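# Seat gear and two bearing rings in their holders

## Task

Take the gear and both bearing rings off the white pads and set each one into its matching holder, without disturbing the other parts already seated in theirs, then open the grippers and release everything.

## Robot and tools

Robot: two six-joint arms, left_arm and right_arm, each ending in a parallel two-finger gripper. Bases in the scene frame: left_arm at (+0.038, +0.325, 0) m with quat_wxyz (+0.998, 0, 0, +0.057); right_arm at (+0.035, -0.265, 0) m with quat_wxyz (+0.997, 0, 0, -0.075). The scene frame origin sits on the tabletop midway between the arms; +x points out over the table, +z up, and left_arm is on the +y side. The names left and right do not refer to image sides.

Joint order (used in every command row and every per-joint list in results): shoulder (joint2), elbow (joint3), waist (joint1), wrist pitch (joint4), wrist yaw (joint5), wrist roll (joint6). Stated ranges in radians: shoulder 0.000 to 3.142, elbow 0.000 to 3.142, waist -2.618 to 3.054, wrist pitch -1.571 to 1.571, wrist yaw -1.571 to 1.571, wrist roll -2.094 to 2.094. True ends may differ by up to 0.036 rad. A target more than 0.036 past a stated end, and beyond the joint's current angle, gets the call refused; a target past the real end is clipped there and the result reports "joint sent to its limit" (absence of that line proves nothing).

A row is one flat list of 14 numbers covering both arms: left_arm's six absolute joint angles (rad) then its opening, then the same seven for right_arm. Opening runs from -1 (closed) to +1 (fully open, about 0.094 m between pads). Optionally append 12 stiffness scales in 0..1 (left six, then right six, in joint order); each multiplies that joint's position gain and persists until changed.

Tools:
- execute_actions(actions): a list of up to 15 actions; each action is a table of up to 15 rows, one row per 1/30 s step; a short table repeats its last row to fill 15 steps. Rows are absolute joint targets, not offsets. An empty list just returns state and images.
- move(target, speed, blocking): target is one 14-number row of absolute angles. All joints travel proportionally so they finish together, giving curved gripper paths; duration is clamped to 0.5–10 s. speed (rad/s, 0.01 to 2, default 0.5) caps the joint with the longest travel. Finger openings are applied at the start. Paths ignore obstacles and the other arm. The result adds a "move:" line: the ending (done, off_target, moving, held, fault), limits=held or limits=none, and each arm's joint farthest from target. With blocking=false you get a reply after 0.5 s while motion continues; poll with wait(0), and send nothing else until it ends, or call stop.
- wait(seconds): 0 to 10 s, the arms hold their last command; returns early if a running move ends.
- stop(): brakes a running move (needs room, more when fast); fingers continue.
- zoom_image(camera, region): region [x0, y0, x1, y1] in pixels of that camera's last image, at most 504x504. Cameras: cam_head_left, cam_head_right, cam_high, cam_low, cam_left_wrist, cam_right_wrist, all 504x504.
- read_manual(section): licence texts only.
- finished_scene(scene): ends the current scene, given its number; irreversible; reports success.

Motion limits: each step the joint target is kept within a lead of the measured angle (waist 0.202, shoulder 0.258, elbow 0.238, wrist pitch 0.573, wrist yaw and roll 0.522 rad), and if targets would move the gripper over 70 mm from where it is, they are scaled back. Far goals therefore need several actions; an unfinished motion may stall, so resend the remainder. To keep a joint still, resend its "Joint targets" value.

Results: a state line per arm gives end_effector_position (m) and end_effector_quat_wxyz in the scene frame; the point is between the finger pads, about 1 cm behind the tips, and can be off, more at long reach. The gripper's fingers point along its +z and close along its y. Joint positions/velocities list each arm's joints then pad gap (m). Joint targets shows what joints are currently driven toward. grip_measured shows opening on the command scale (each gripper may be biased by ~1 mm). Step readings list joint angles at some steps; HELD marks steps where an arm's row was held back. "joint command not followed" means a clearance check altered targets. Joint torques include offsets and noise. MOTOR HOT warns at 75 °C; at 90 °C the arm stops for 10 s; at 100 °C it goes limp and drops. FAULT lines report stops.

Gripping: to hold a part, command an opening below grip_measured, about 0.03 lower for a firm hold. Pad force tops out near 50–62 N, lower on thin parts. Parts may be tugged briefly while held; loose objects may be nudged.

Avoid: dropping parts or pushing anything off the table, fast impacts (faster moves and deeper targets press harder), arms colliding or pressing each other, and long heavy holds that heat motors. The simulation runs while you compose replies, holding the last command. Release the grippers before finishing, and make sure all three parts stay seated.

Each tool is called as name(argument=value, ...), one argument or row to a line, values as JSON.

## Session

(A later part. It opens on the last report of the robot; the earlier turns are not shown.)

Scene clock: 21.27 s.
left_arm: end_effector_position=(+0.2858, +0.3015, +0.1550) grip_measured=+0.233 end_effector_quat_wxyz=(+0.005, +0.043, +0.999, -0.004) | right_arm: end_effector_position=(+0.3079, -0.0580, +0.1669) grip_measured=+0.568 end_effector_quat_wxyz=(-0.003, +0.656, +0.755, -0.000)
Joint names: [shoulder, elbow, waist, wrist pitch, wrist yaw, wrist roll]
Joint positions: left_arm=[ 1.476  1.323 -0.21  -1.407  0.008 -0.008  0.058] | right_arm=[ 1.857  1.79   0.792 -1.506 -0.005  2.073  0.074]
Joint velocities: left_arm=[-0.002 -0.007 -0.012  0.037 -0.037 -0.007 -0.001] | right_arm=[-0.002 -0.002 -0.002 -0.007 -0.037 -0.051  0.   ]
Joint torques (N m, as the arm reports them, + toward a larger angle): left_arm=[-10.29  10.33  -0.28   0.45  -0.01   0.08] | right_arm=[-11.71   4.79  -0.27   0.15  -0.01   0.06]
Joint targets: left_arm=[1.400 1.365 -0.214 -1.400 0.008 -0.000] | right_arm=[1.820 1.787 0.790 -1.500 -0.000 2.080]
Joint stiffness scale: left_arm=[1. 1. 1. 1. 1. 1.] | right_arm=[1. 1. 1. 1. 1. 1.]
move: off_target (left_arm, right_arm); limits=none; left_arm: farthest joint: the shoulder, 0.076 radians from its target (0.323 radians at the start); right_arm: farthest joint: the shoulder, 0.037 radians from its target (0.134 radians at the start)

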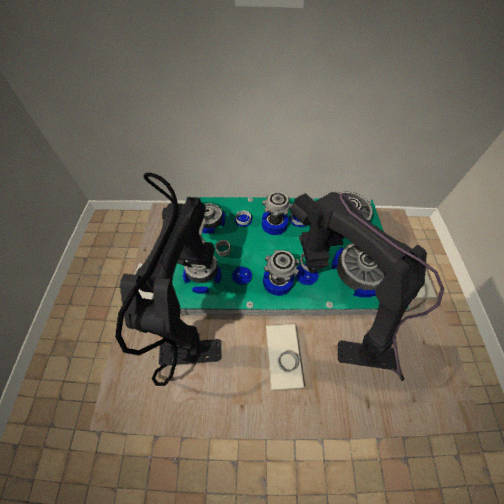

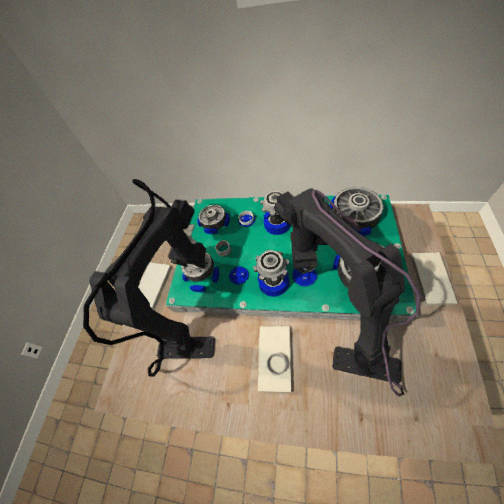

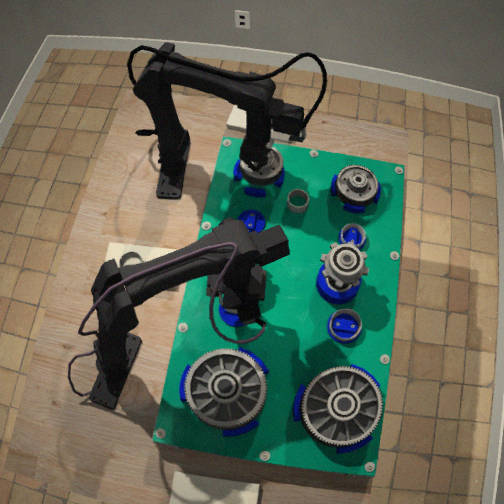

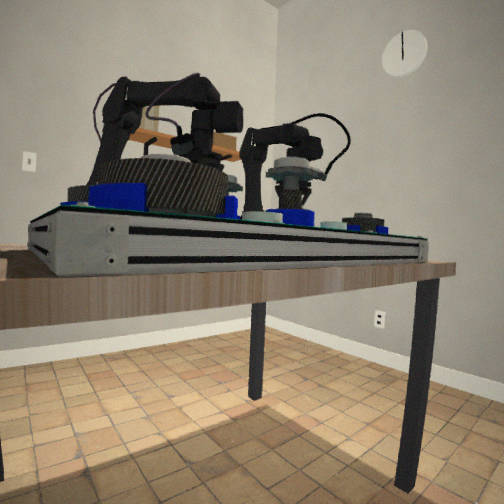

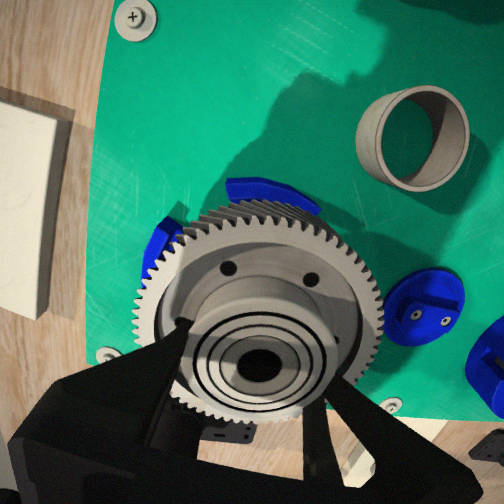

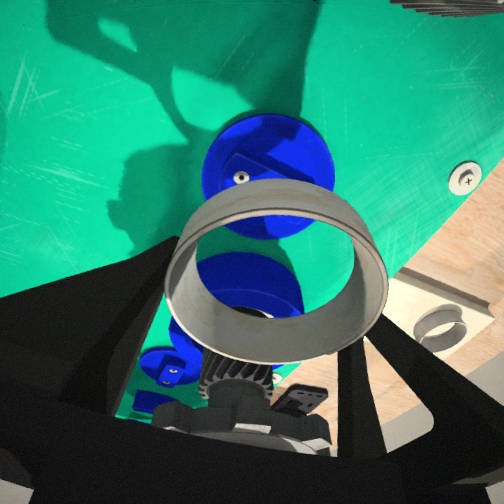

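execute_actions(
  actions=[
    [[1.398,1.360,-0.212,-1.396,0.008,0,0.2,1.825,1.775,0.789,-1.487,0,2.08,0.535],[1.397,1.355,-0.210,-1.393,0.008,0,0.2,1.83,1.763,0.788,-1.474,0,2.08,0.535],[1.395,1.350,-0.208,-1.390,0.008,0,0.2,1.835,1.751,0.787,-1.462,0,2.08,0.535],[1.394,1.345,-0.206,-1.387,0.008,0,0.2,1.84,1.739,0.786,-1.449,0,2.08,0.535],[1.392,1.340,-0.204,-1.384,0.008,0,0.2,1.84,1.727,0.785,-1.436,0,2.08,0.535],[1.391,1.336,-0.202,-1.380,0.008,0,0.2,1.84,1.714,0.784,-1.423,0,2.08,0.535],[1.389,1.331,-0.200,-1.377,0.008,0,0.2,1.84,1.702,0.783,-1.411,0,2.08,0.535],[1.388,1.326,-0.198,-1.374,0.008,0,0.2,1.84,1.690,0.782,-1.398,0,2.08,0.535],[1.386,1.321,-0.196,-1.371,0.008,0,0.2,1.84,1.678,0.781,-1.385,0,2.08,0.535],[1.385,1.316,-0.194,-1.367,0.008,0,0.2,1.84,1.666,0.780,-1.372,0,2.08,0.535],[1.383,1.311,-0.192,-1.364,0.008,0,0.2,1.84,1.654,0.779,-1.360,0,2.08,0.535],[1.382,1.307,-0.190,-1.361,0.008,0,0.2,1.84,1.641,0.778,-1.347,0,2.08,0.535],[1.380,1.302,-0.189,-1.358,0.008,0,0.2,1.84,1.629,0.777,-1.334,0,2.08,0.535],[1.379,1.297,-0.189,-1.354,0.008,0,0.2,1.84,1.617,0.776,-1.321,0,2.08,0.535],[1.377,1.292,-0.189,-1.351,0.008,0,0.2,1.84,1.605,0.775,-1.309,0,2.08,0.535]],
    [[1.376,1.287,-0.189,-1.348,0.008,0,0.2,1.84,1.593,0.775,-1.296,0,2.08,0.535],[1.374,1.282,-0.189,-1.345,0.008,0,0.2,1.84,1.581,0.775,-1.283,0,2.08,0.535],[1.373,1.278,-0.189,-1.341,0.008,0,0.2,1.84,1.568,0.775,-1.270,0,2.08,0.535],[1.372,1.273,-0.189,-1.338,0.008,0,0.2,1.84,1.556,0.775,-1.258,0,2.08,0.535],[1.371,1.268,-0.189,-1.335,0.008,0,0.2,1.84,1.544,0.775,-1.245,0,2.08,0.535]],
  ],
)

zoom_image(
  camera="cam_right_wrist",
  region=[150,120,410,380],
)

zoom_image(
  camera="cam_left_wrist",
  region=[110,150,410,350],
)

Scene clock: 24.83 s.
left_arm: end_effector_position=(+0.2733, +0.3060, +0.1367) grip_measured=+0.233 end_effector_quat_wxyz=(-0.006, +0.037, +0.999, -0.002) | right_arm: end_effector_position=(+0.3123, -0.0585, +0.1046) grip_measured=+0.568 end_effector_quat_wxyz=(-0.002, +0.660, +0.752, -0.000)
Joint names: [shoulder, elbow, waist, wrist pitch, wrist yaw, wrist roll]
Joint positions: left_arm=[ 1.446  1.224 -0.197 -1.361  0.005 -0.008  0.058] | right_arm=[ 1.857  1.542  0.784 -1.257 -0.005  2.074  0.074]
Joint velocities: left_arm=[-0.017 -0.007 -0.002  0.066 -0.066 -0.022 -0.   ] | right_arm=[ 0.007 -0.012  0.017  0.066 -0.037 -0.051  0.001]
Joint torques (N m, as the arm reports them, + toward a larger angle): left_arm=[-9.95 10.37  0.67  0.56 -0.02  0.05] | right_arm=[-10.03   5.17  -0.71   0.16  -0.02   0.04]
Joint targets: left_arm=[1.371 1.268 -0.189 -1.335 0.008 0.000] | right_arm=[1.840 1.544 0.775 -1.245 -0.000 2.080]
Joint stiffness scale: left_arm=[1. 1. 1. 1. 1. 1.] | right_arm=[1. 1. 1. 1. 1. 1.]
Step readings (joint positions; steps 1 to 15: 1st action; 16 to 30: 2nd action):
0: left_arm=[1.469 1.281 -0.210 -1.400 0.008 -0.008] | right_arm=[1.857 1.790 0.792 -1.506 -0.005 2.074]
1: left_arm=[1.469 1.281 -0.210 -1.400 0.008 -0.008] | right_arm=[1.857 1.788 0.792 -1.504 -0.005 2.074]
2: left_arm=[1.469 1.281 -0.210 -1.400 0.008 -0.008] | right_arm=[1.857 1.784 0.792 -1.500 -0.005 2.074]
4: left_arm=[1.469 1.281 -0.210 -1.400 0.008 -0.008] | right_arm=[1.857 1.765 0.792 -1.485 -0.005 2.074]
8: left_arm=[1.469 1.281 -0.210 -1.400 0.008 -0.008] | right_arm=[1.857 1.712 0.792 -1.448 -0.005 2.074]
15: left_arm=[1.454 1.262 -0.199 -1.380 0.007 -0.008] | right_arm=[1.857 1.627 0.789 -1.366 -0.005 2.074]
16: left_arm=[1.452 1.257 -0.198 -1.377 0.006 -0.008] | right_arm=[1.857 1.615 0.787 -1.354 -0.005 2.074]
17: left_arm=[1.450 1.252 -0.197 -1.375 0.006 -0.008] | right_arm=[1.857 1.603 0.785 -1.341 -0.005 2.074]
19: left_arm=[1.447 1.242 -0.197 -1.372 0.005 -0.008] | right_arm=[1.857 1.578 0.784 -1.316 -0.005 2.074]
23: left_arm=[1.446 1.226 -0.197 -1.367 0.005 -0.008] | right_arm=[1.857 1.543 0.784 -1.279 -0.005 2.074]
30: Joint positions above

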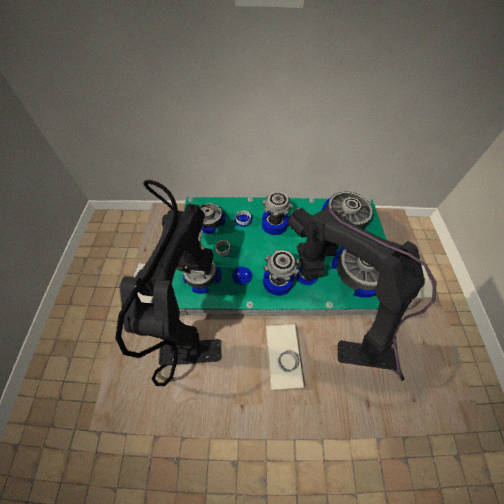

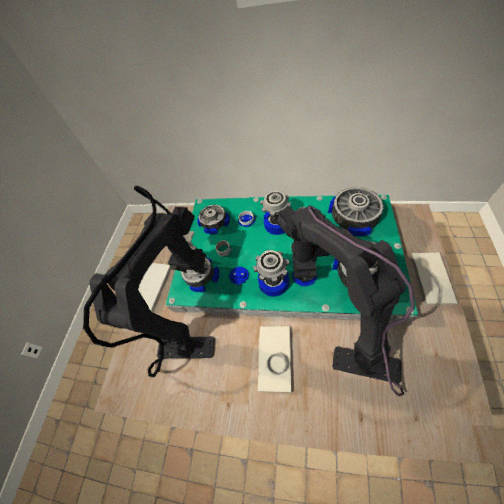

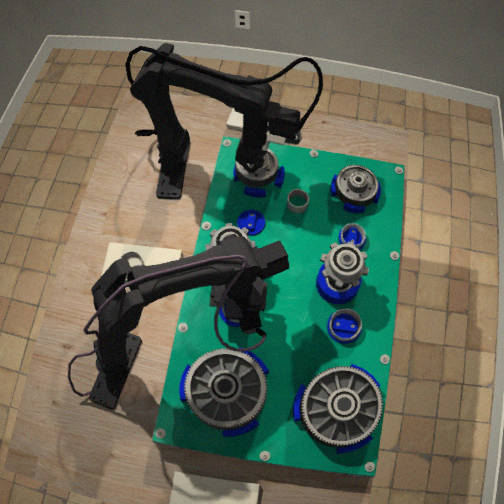

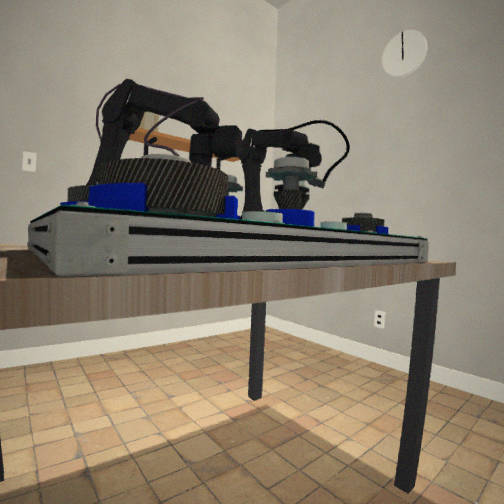

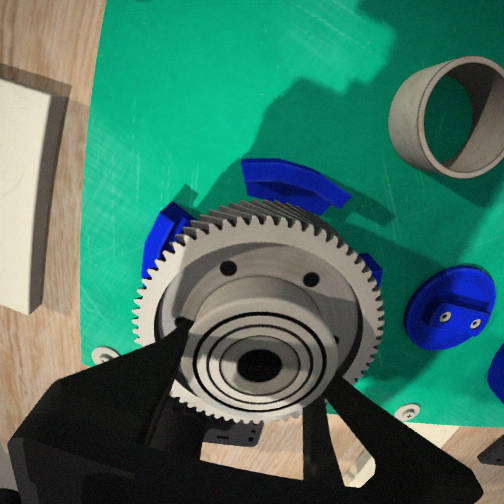

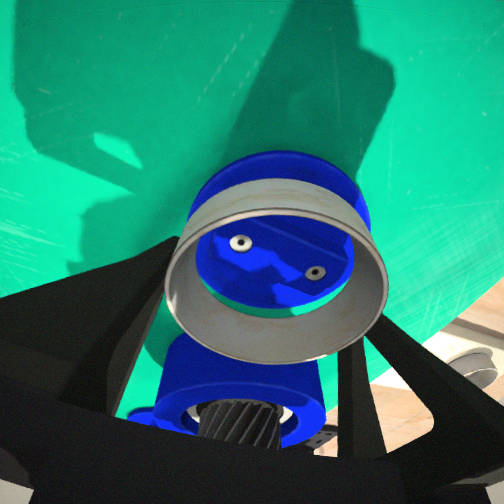

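Region (150, 120, 410, 380) of cam_right_wrist's 504x504 image, scaled by 1.938, with more detail than that image has.

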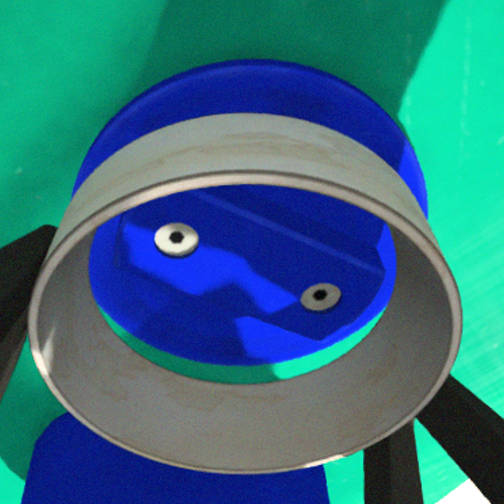

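Region (110, 150, 410, 350) of cam_left_wrist's 504x504 image, scaled by 1.680, with more detail than that image has.

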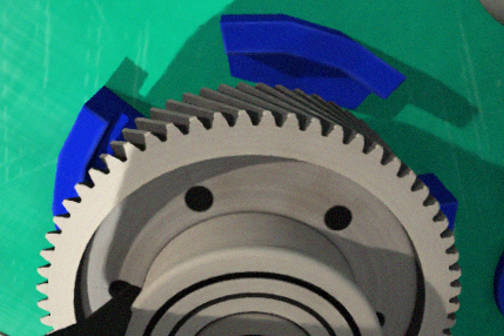

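execute_actions(
  actions=[
    [[1.38,1.268,-0.187,-1.330,0.008,0,0.2,1.84,1.540,0.775,-1.242,0,2.08,0.535],[1.39,1.268,-0.185,-1.325,0.008,0,0.2,1.84,1.537,0.775,-1.238,0,2.08,0.535],[1.40,1.268,-0.183,-1.320,0.008,0,0.2,1.84,1.534,0.775,-1.235,0,2.08,0.535],[1.405,1.268,-0.181,-1.316,0.008,0,0.2,1.84,1.534,0.775,-1.235,0,2.08,0.535],[1.41,1.268,-0.181,-1.312,0.008,0,0.2,1.84,1.534,0.775,-1.235,0,2.08,0.535]],
  ],
)

zoom_image(
  camera="cam_right_wrist",
  region=[150,120,410,380],
)

zoom_image(
  camera="cam_left_wrist",
  region=[110,150,410,350],
)

Scene clock: 27.90 s.
left_arm: end_effector_position=(+0.2785, +0.3075, +0.1367) grip_measured=+0.233 end_effector_quat_wxyz=(+0.004, +0.033, +0.999, -0.003) | right_arm: end_effector_position=(+0.3151, -0.0564, +0.1046) grip_measured=+0.568 end_effector_quat_wxyz=(-0.001, +0.659, +0.752, +0.007)
Joint names: [shoulder, elbow, waist, wrist pitch, wrist yaw, wrist roll]
Joint positions: left_arm=[ 1.446  1.224 -0.19  -1.341  0.005 -0.008  0.058] | right_arm=[ 1.857  1.542  0.784 -1.243 -0.005  2.074  0.074]
Joint velocities: left_arm=[ 0.002 -0.002 -0.012 -0.037 -0.066  0.007  0.   ] | right_arm=[ 0.017 -0.017 -0.012  0.037  0.007 -0.007  0.   ]
Joint torques (N m, as the arm reports them, + toward a larger angle): left_arm=[-7.13 10.62  0.7   0.72  0.    0.07] | right_arm=[-10.09   4.53  -0.71   0.19   0.     0.04]
Joint targets: left_arm=[1.410 1.268 -0.181 -1.312 0.008 -0.000] | right_arm=[1.840 1.534 0.775 -1.235 0.000 2.080]
Joint stiffness scale: left_arm=[1. 1. 1. 1. 1. 1.] | right_arm=[1. 1. 1. 1. 1. 1.]
Step readings (joint positions):
0: left_arm=[1.446 1.224 -0.197 -1.357 0.005 -0.008] | right_arm=[1.857 1.542 0.784 -1.252 -0.005 2.074]
1: left_arm=[1.446 1.224 -0.197 -1.357 0.005 -0.008] | right_arm=[1.857 1.542 0.784 -1.252 -0.005 2.074]
2: left_arm=[1.446 1.224 -0.197 -1.357 0.005 -0.008] | right_arm=[1.857 1.542 0.784 -1.251 -0.005 2.074]
4: left_arm=[1.446 1.224 -0.196 -1.355 0.005 -0.008] | right_arm=[1.857 1.542 0.784 -1.249 -0.005 2.074]
8: left_arm=[1.446 1.224 -0.190 -1.347 0.005 -0.008] | right_arm=[1.857 1.542 0.784 -1.244 -0.005 2.074]
15: Joint positions above

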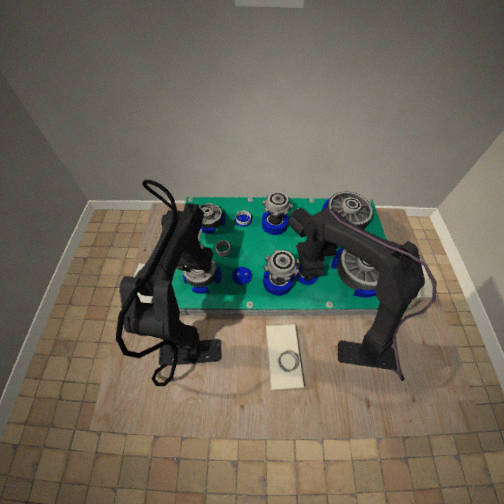

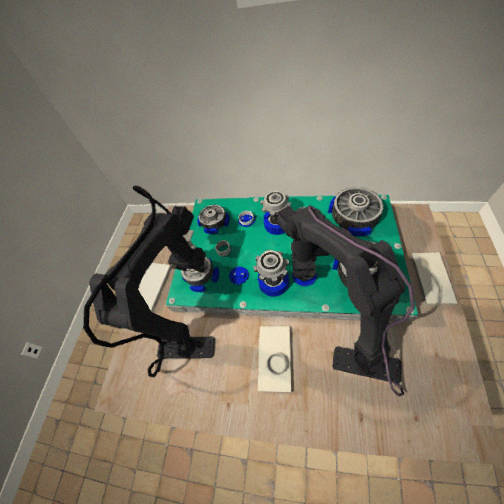

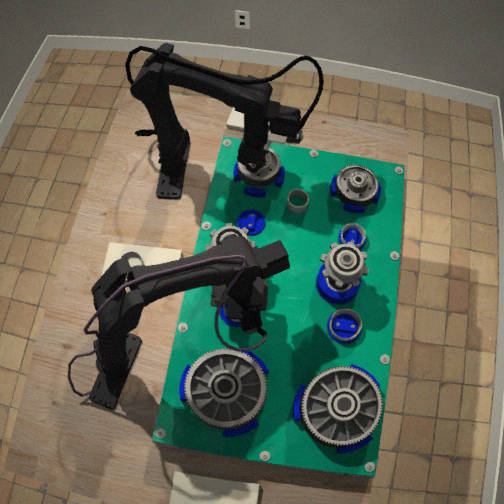

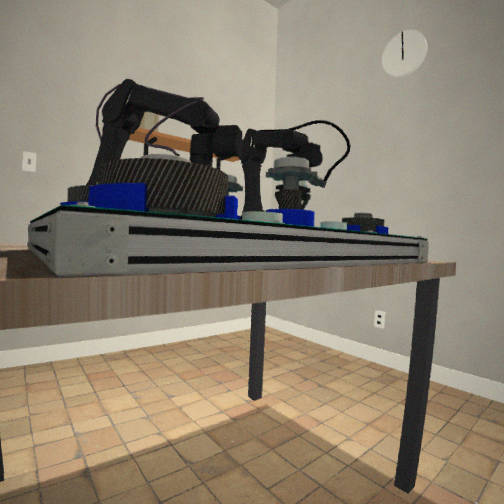

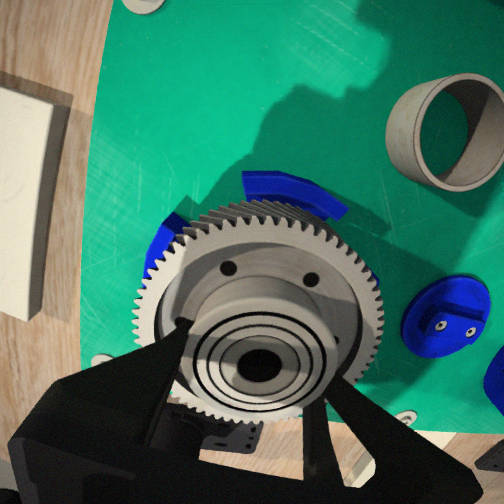

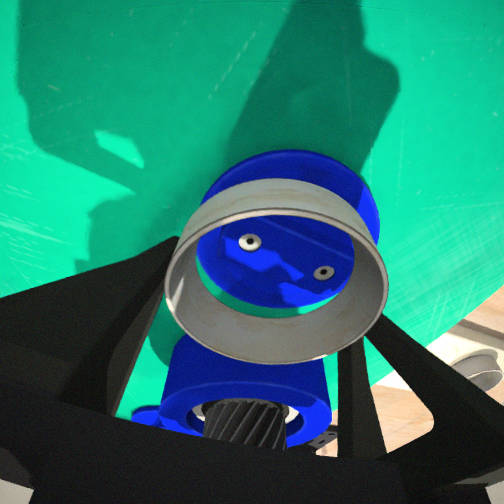

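Region (150, 120, 410, 380) of cam_right_wrist's 504x504 image, scaled by 1.938, with more detail than that image has.

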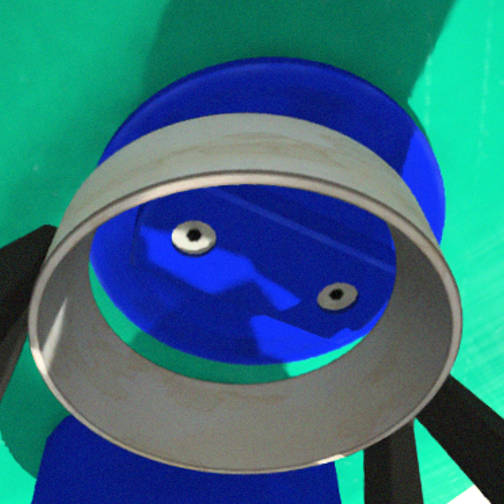

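Region (110, 150, 410, 350) of cam_left_wrist's 504x504 image, scaled by 1.680, with more detail than that image has.

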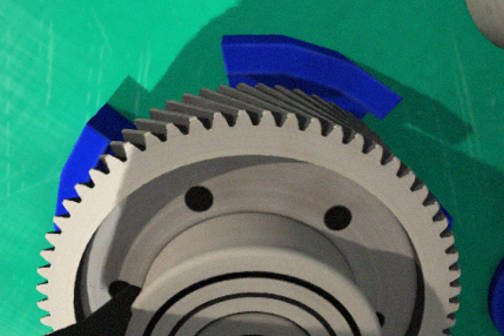

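execute_actions(
  actions=[
    [[1.415,1.268,-0.183,-1.32,0.008,0,0.2,1.84,1.531,0.775,-1.25,0,2.08,0.535],[1.42,1.268,-0.183,-1.325,0.008,0,0.2,1.84,1.528,0.775,-1.25,0,2.08,0.535],[1.424,1.268,-0.183,-1.325,0.008,0,0.2,1.84,1.525,0.775,-1.25,0,2.08,0.535],[1.428,1.268,-0.183,-1.325,0.008,0,0.2,1.84,1.525,0.775,-1.25,0,2.08,0.535]],
  ],
)

zoom_image(
  camera="cam_right_wrist",
  region=[150,120,410,380],
)

zoom_image(
  camera="cam_left_wrist",
  region=[110,150,410,350],
)

Scene clock: 29.40 s.
left_arm: end_effector_position=(+0.2790, +0.3084, +0.1335) grip_measured=+0.233 end_effector_quat_wxyz=(-0.003, +0.034, +0.999, +0.000) | right_arm: end_effector_position=(+0.3116, -0.0590, +0.1004) grip_measured=+0.568 end_effector_quat_wxyz=(-0.003, +0.660, +0.752, -0.001)
Joint names: [shoulder, elbow, waist, wrist pitch, wrist yaw, wrist roll]
Joint positions: left_arm=[ 1.46   1.224 -0.19  -1.34  -0.    -0.008  0.058] | right_arm=[ 1.857  1.525  0.784 -1.242 -0.005  2.074  0.074]
Joint velocities: left_arm=[-0.012 -0.027 -0.002 -0.007  0.051 -0.037 -0.001] | right_arm=[-0.012 -0.012  0.012  0.066  0.007  0.007 -0.001]
Joint torques (N m, as the arm reports them, + toward a larger angle): left_arm=[-6.91 10.45  0.54  0.5   0.05  0.08] | right_arm=[-10.03   5.03  -0.72   0.04   0.01   0.05]
Joint targets: left_arm=[1.428 1.268 -0.183 -1.325 0.008 0.000] | right_arm=[1.840 1.525 0.775 -1.250 -0.000 2.080]
Joint stiffness scale: left_arm=[1. 1. 1. 1. 1. 1.] | right_arm=[1. 1. 1. 1. 1. 1.]
Step readings (joint positions):
0: left_arm=[1.446 1.224 -0.190 -1.341 0.005 -0.008] | right_arm=[1.857 1.542 0.784 -1.243 -0.005 2.074]
1: left_arm=[1.447 1.224 -0.190 -1.341 0.005 -0.008] | right_arm=[1.857 1.541 0.784 -1.242 -0.005 2.074]
2: left_arm=[1.449 1.224 -0.190 -1.341 0.005 -0.008] | right_arm=[1.857 1.539 0.784 -1.242 -0.005 2.074]
4: left_arm=[1.456 1.224 -0.190 -1.341 0.005 -0.008] | right_arm=[1.857 1.532 0.784 -1.242 -0.005 2.074]
8: left_arm=[1.460 1.224 -0.190 -1.340 -0.000 -0.008] | right_arm=[1.857 1.525 0.784 -1.242 -0.005 2.074]
15: Joint positions above

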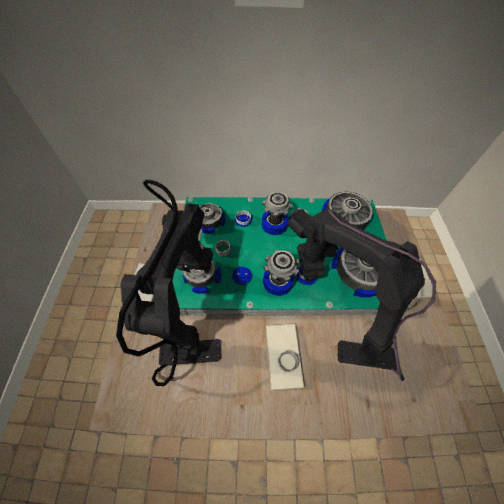

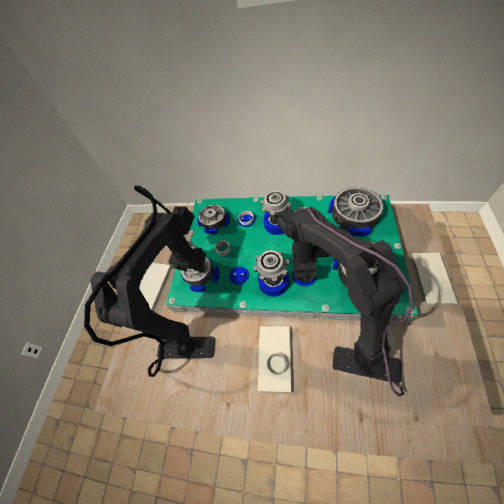

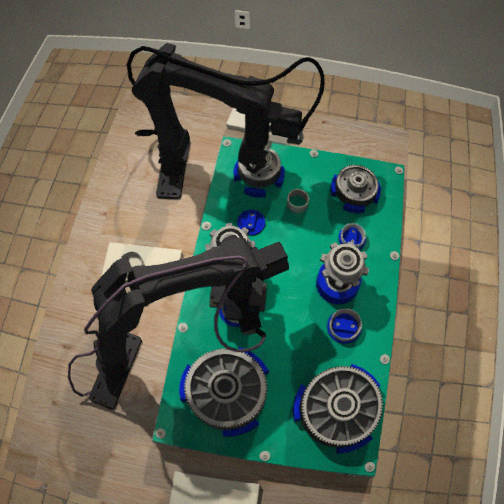

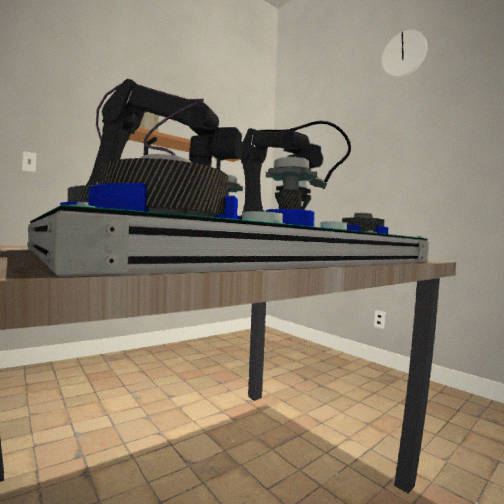

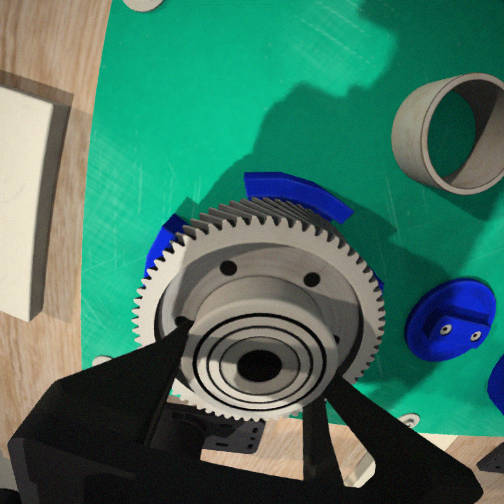

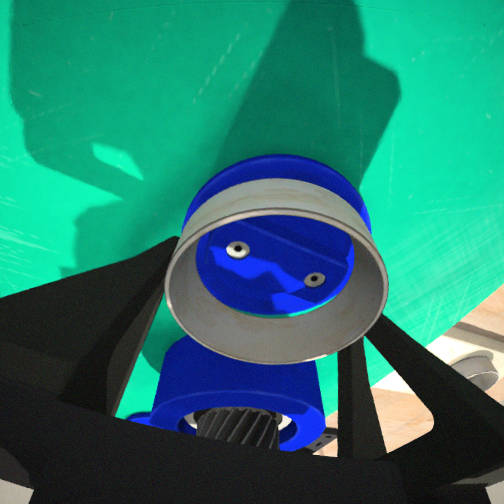

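Region (150, 120, 410, 380) of cam_right_wrist's 504x504 image, scaled by 1.938, with more detail than that image has.

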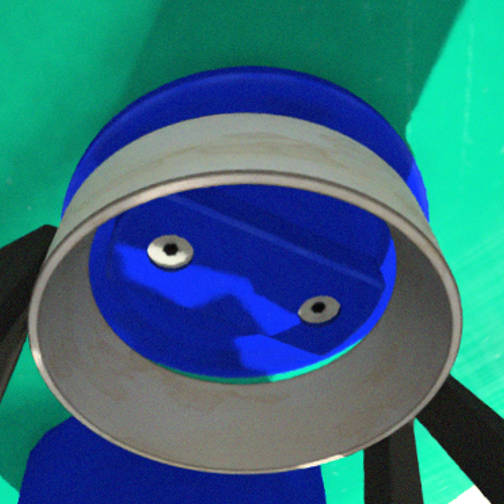

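Region (110, 150, 410, 350) of cam_left_wrist's 504x504 image, scaled by 1.680, with more detail than that image has.

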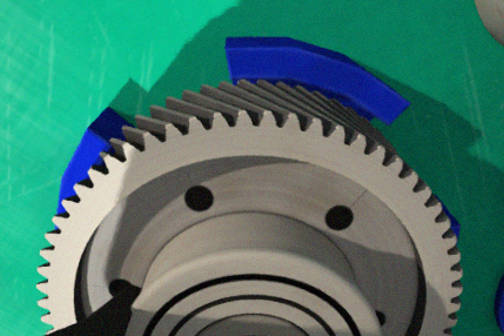

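execute_actions(
  actions=[
    [[1.428,1.268,-0.19,-1.325,0.008,0,0.2,1.84,1.522,0.775,-1.235,0,2.08,0.535],[1.428,1.268,-0.197,-1.325,0.008,0,0.2,1.84,1.519,0.775,-1.228,0,2.08,0.535],[1.428,1.268,-0.202,-1.325,0.008,0,0.2,1.84,1.516,0.775,-1.222,0,2.08,0.535],[1.428,1.268,-0.206,-1.325,0.008,0,0.2,1.84,1.513,0.775,-1.217,0,2.08,0.535],[1.428,1.268,-0.209,-1.325,0.008,0,0.2,1.84,1.510,0.775,-1.213,0,2.08,0.535]],
  ],
)

zoom_image(
  camera="cam_right_wrist",
  region=[150,120,410,380],
)

zoom_image(
  camera="cam_left_wrist",
  region=[110,150,410,350],
)

Scene clock: 30.57 s.
left_arm: end_effector_position=(+0.2789, +0.3064, +0.1335) grip_measured=+0.233 end_effector_quat_wxyz=(-0.003, +0.039, +0.999, +0.001) | right_arm: end_effector_position=(+0.3126, -0.0583, +0.0968) grip_measured=+0.568 end_effector_quat_wxyz=(-0.002, +0.660, +0.752, +0.002)
Joint names: [shoulder, elbow, waist, wrist pitch, wrist yaw, wrist roll]
Joint positions: left_arm=[ 1.46   1.224 -0.2   -1.34  -0.003 -0.008  0.058] | right_arm=[ 1.857  1.511  0.784 -1.222 -0.005  2.074  0.074]
Joint velocities: left_arm=[-0.017  0.007  0.002  0.022 -0.081 -0.037  0.001] | right_arm=[-0.007 -0.002 -0.022 -0.051 -0.037  0.037  0.001]
Joint torques (N m, as the arm reports them, + toward a larger angle): left_arm=[-6.93 10.44 -0.63  0.5   0.07  0.07] | right_arm=[-10.07   4.99  -0.74   0.19   0.     0.06]
Joint targets: left_arm=[1.428 1.268 -0.209 -1.325 0.008 0.000] | right_arm=[1.840 1.510 0.775 -1.213 0.000 2.080]
Joint stiffness scale: left_arm=[1. 1. 1. 1. 1. 1.] | right_arm=[1. 1. 1. 1. 1. 1.]
Step readings (joint positions):
0: left_arm=[1.460 1.224 -0.190 -1.340 -0.000 -0.008] | right_arm=[1.857 1.525 0.784 -1.242 -0.005 2.074]
1: left_arm=[1.460 1.224 -0.190 -1.340 -0.000 -0.008] | right_arm=[1.857 1.525 0.784 -1.242 -0.005 2.074]
2: left_arm=[1.460 1.224 -0.190 -1.340 -0.000 -0.008] | right_arm=[1.857 1.525 0.784 -1.242 -0.005 2.074]
4: left_arm=[1.460 1.224 -0.190 -1.340 -0.001 -0.008] | right_arm=[1.857 1.524 0.784 -1.237 -0.005 2.074]
8: left_arm=[1.460 1.224 -0.198 -1.340 -0.003 -0.008] | right_arm=[1.857 1.513 0.784 -1.226 -0.005 2.074]
15: Joint positions above

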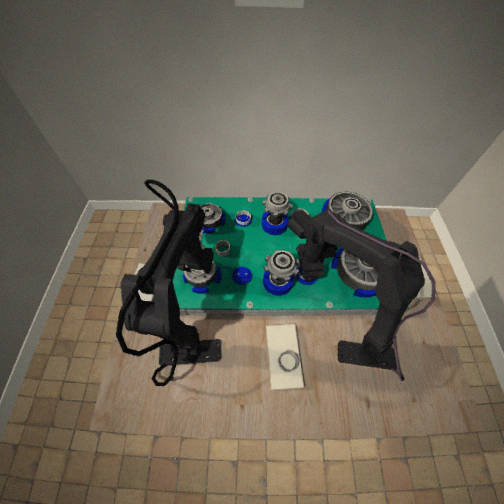

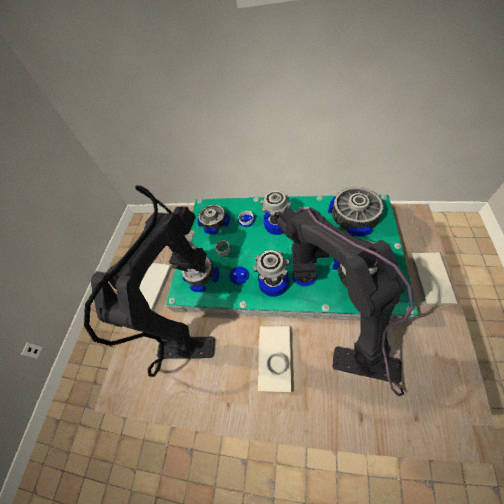

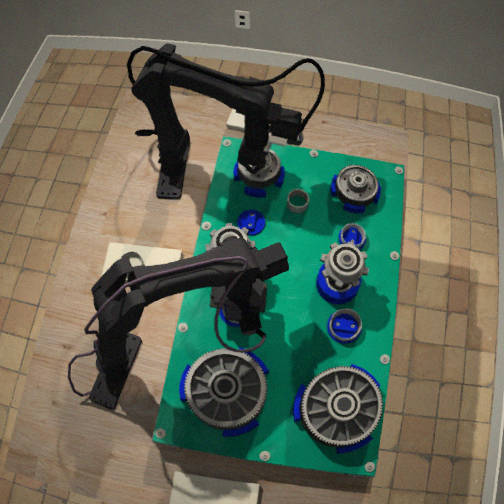

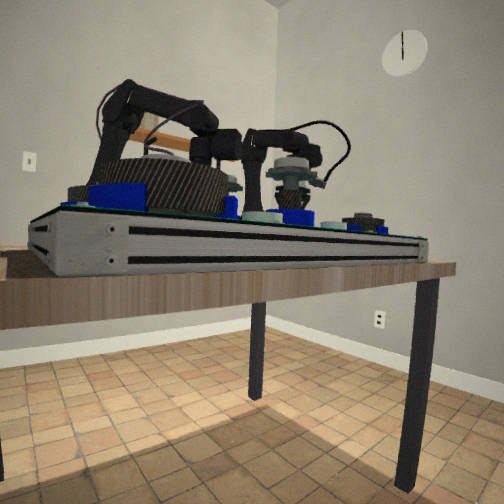

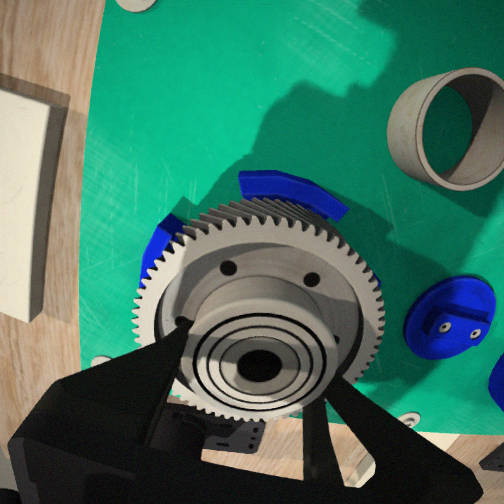

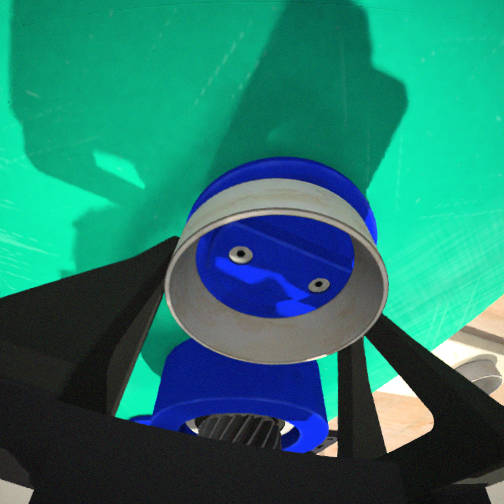

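Region (150, 120, 410, 380) of cam_right_wrist's 504x504 image, scaled by 1.938, with more detail than that image has.

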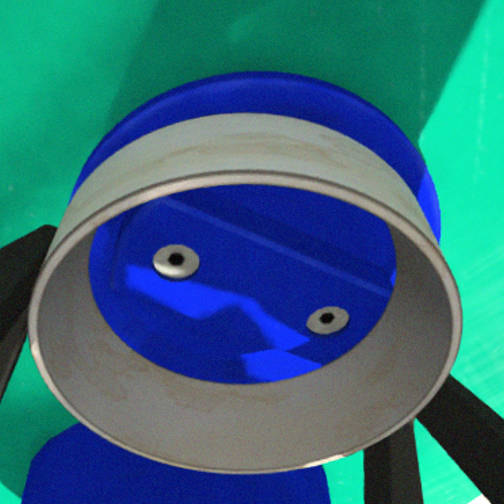

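Region (110, 150, 410, 350) of cam_left_wrist's 504x504 image, scaled by 1.680, with more detail than that image has.

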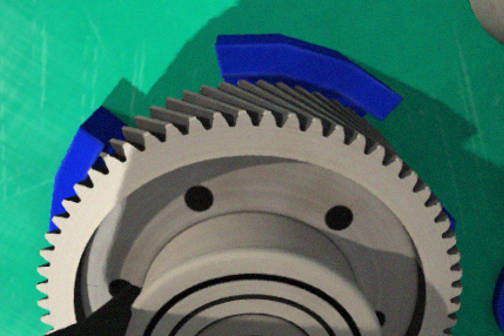

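execute_actions(
  actions=[],
)

Scene clock: 32.37 s.
left_arm: end_effector_position=(+0.2789, +0.3064, +0.1335) grip_measured=+0.233 end_effector_quat_wxyz=(-0.003, +0.039, +0.999, +0.001) | right_arm: end_effector_position=(+0.3129, -0.0581, +0.0968) grip_measured=+0.568 end_effector_quat_wxyz=(-0.002, +0.660, +0.752, +0.003)
Joint names: [shoulder, elbow, waist, wrist pitch, wrist yaw, wrist roll]
Joint positions: left_arm=[ 1.46   1.224 -0.2   -1.34  -0.003 -0.008  0.058] | right_arm=[ 1.857  1.511  0.784 -1.22  -0.005  2.074  0.074]
Joint velocities: left_arm=[-0.007  0.002  0.007 -0.022  0.037 -0.022 -0.   ] | right_arm=[ 0.002 -0.002 -0.002 -0.007 -0.095 -0.022 -0.   ]
Joint torques (N m, as the arm reports them, + toward a larger angle): left_arm=[-6.9  10.47 -0.69  0.52  0.04  0.05] | right_arm=[-10.07   4.92  -0.71   0.18   0.     0.04]
Joint targets: left_arm=[1.428 1.268 -0.209 -1.325 0.008 0.000] | right_arm=[1.840 1.510 0.775 -1.213 0.000 2.080]
Joint stiffness scale: left_arm=[1. 1. 1. 1. 1. 1.] | right_arm=[1. 1. 1. 1. 1. 1.]

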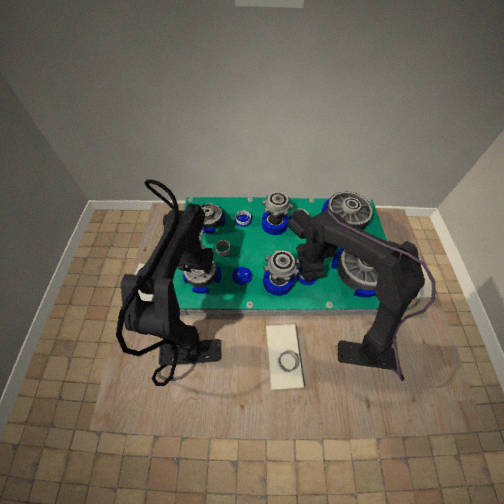

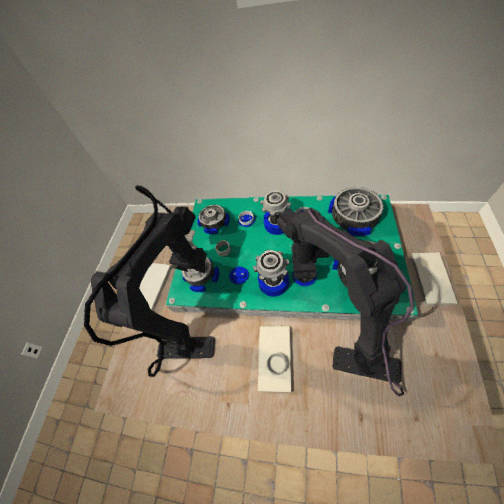

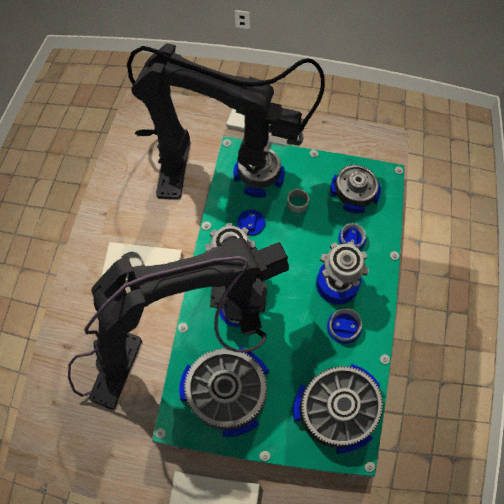

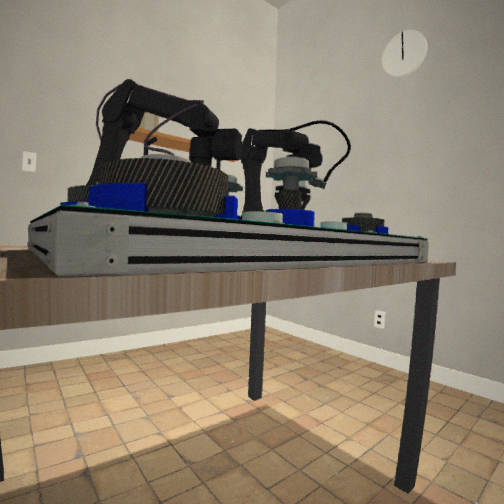

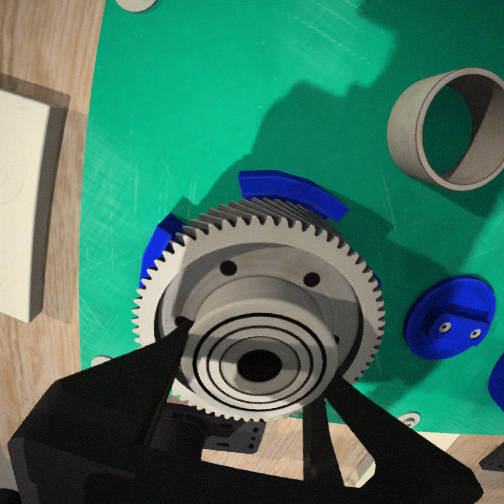

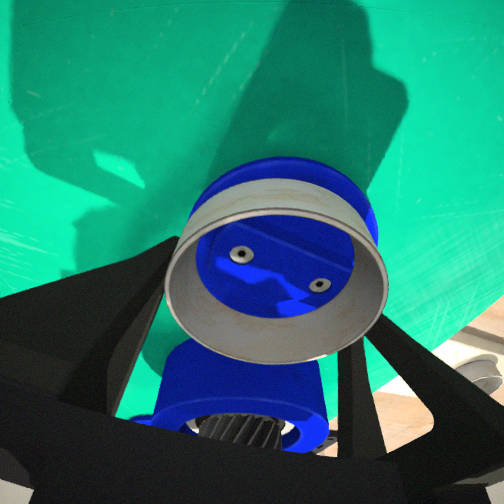

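execute_actions(
  actions=[
    [[1.428,1.260,-0.209,-1.318,0.008,0,0.2,1.84,1.510,0.775,-1.228,0,2.08,0.535]],
    [[1.428,1.250,-0.209,-1.308,0.008,0,0.2,1.84,1.510,0.775,-1.238,0,2.08,0.535]],
  ],
)

Scene clock: 33.57 s.
left_arm: end_effector_position=(+0.2792, +0.3063, +0.1335) grip_measured=+0.233 end_effector_quat_wxyz=(-0.002, +0.039, +0.999, +0.001) | right_arm: end_effector_position=(+0.3129, -0.0581, +0.0968) grip_measured=+0.568 end_effector_quat_wxyz=(-0.002, +0.660, +0.752, +0.003)
Joint names: [shoulder, elbow, waist, wrist pitch, wrist yaw, wrist roll]
Joint positions: left_arm=[ 1.46   1.224 -0.2   -1.338 -0.003 -0.008  0.058] | right_arm=[ 1.857  1.511  0.784 -1.22  -0.005  2.074  0.074]
Joint velocities: left_arm=[ 0.017 -0.002 -0.002 -0.007  0.007 -0.007  0.001] | right_arm=[-0.012 -0.012 -0.002  0.007 -0.007 -0.007 -0.   ]
Joint torques (N m, as the arm reports them, + toward a larger angle): left_arm=[-6.93  8.88 -0.62  0.68  0.07  0.06] | right_arm=[-10.06   4.97  -0.74  -0.06   0.01   0.06]
Joint targets: left_arm=[1.428 1.250 -0.209 -1.308 0.008 -0.000] | right_arm=[1.840 1.510 0.775 -1.238 -0.000 2.080]
Joint stiffness scale: left_arm=[1. 1. 1. 1. 1. 1.] | right_arm=[1. 1. 1. 1. 1. 1.]
Step readings (joint positions; steps 1 to 15: 1st action; 16 to 30: 2nd action):
0: left_arm=[1.460 1.224 -0.200 -1.340 -0.003 -0.008] | right_arm=[1.857 1.511 0.784 -1.220 -0.005 2.074]
1: left_arm=[1.460 1.224 -0.200 -1.340 -0.003 -0.008] | right_arm=[1.857 1.511 0.784 -1.220 -0.005 2.074]
2: left_arm=[1.460 1.224 -0.200 -1.340 -0.003 -0.008] | right_arm=[1.857 1.511 0.784 -1.220 -0.005 2.074]
4: left_arm=[1.460 1.224 -0.200 -1.340 -0.003 -0.008] | right_arm=[1.857 1.511 0.784 -1.220 -0.005 2.074]
8: left_arm=[1.460 1.224 -0.200 -1.340 -0.003 -0.008] | right_arm=[1.857 1.511 0.784 -1.220 -0.005 2.074]
15: left_arm=[1.460 1.224 -0.200 -1.340 -0.003 -0.008] | right_arm=[1.857 1.511 0.784 -1.220 -0.005 2.074]
16: left_arm=[1.460 1.224 -0.200 -1.340 -0.003 -0.008] | right_arm=[1.857 1.511 0.784 -1.220 -0.005 2.074]
17: left_arm=[1.460 1.224 -0.200 -1.339 -0.003 -0.008] | right_arm=[1.857 1.511 0.784 -1.220 -0.005 2.074]
19: left_arm=[1.460 1.224 -0.200 -1.339 -0.003 -0.008] | right_arm=[1.857 1.511 0.784 -1.220 -0.005 2.074]
23: left_arm=[1.460 1.224 -0.200 -1.338 -0.003 -0.008] | right_arm=[1.857 1.511 0.784 -1.220 -0.005 2.074]
30: Joint positions above

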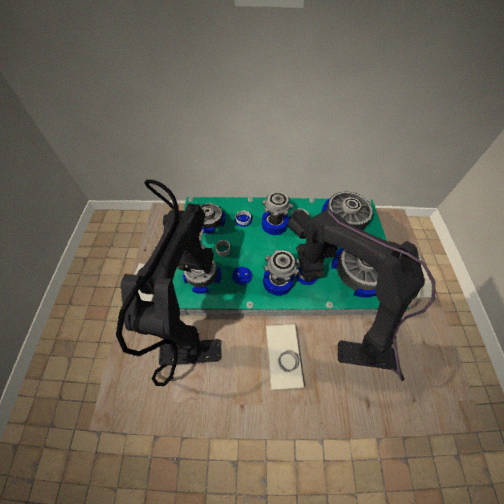

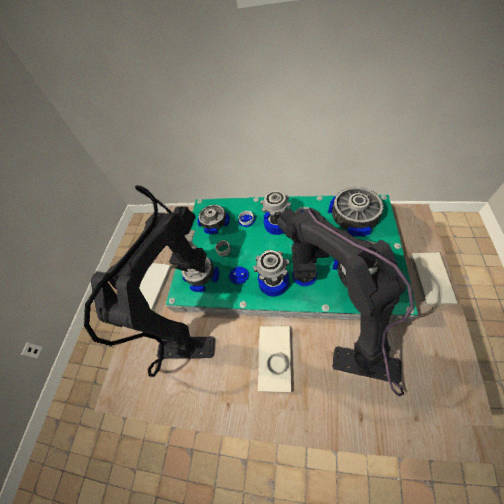

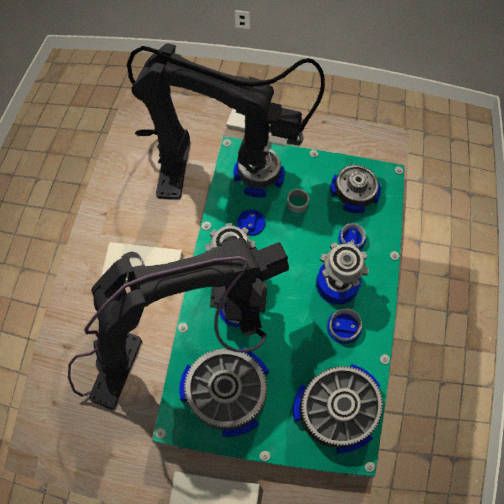

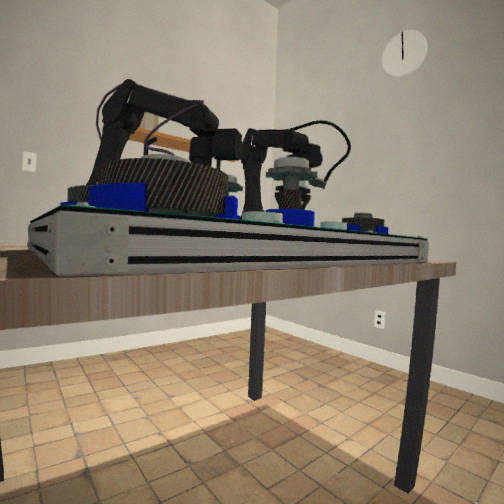

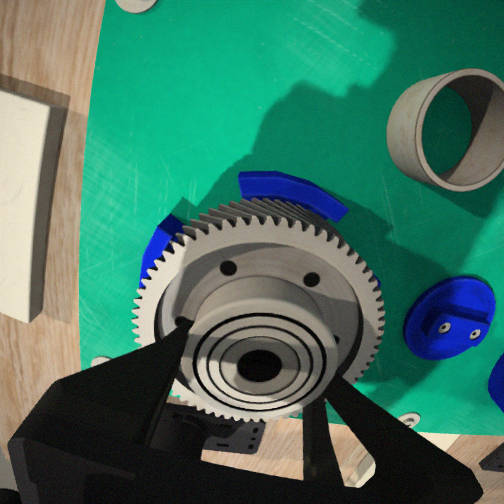

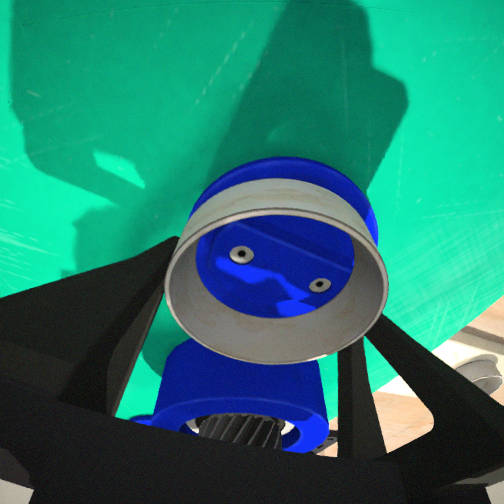

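zoom_image(
  camera="cam_left_wrist",
  region=[110, 150, 410, 450],
)

zoom_image(
  camera="cam_high",
  region=[200, 120, 320, 240],
)

zoom_image(
  camera="cam_right_wrist",
  region=[150, 140, 400, 390],
)

Region (110, 150, 410, 450) of cam_left_wrist's 504x504 image, scaled by 1.680, with more detail than that image has.

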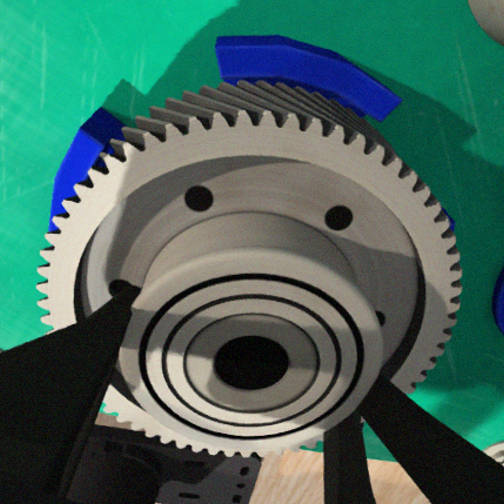

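Region (200, 120, 320, 240) of cam_high's 504x504 image, scaled by 4.200, with more detail than that image has.

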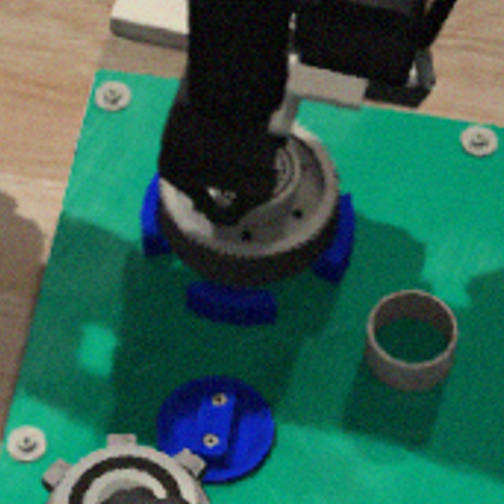

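Region (150, 140, 400, 390) of cam_right_wrist's 504x504 image, scaled by 2.016, with more detail than that image has.

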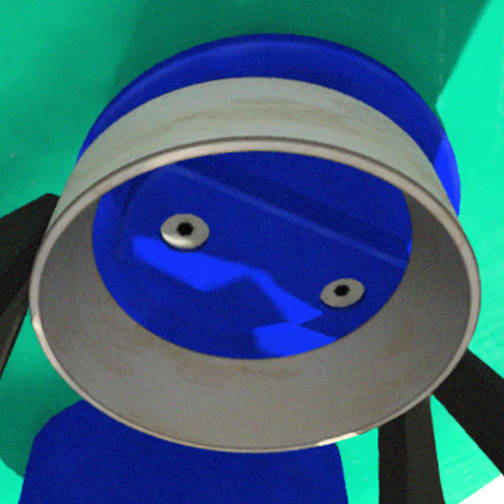

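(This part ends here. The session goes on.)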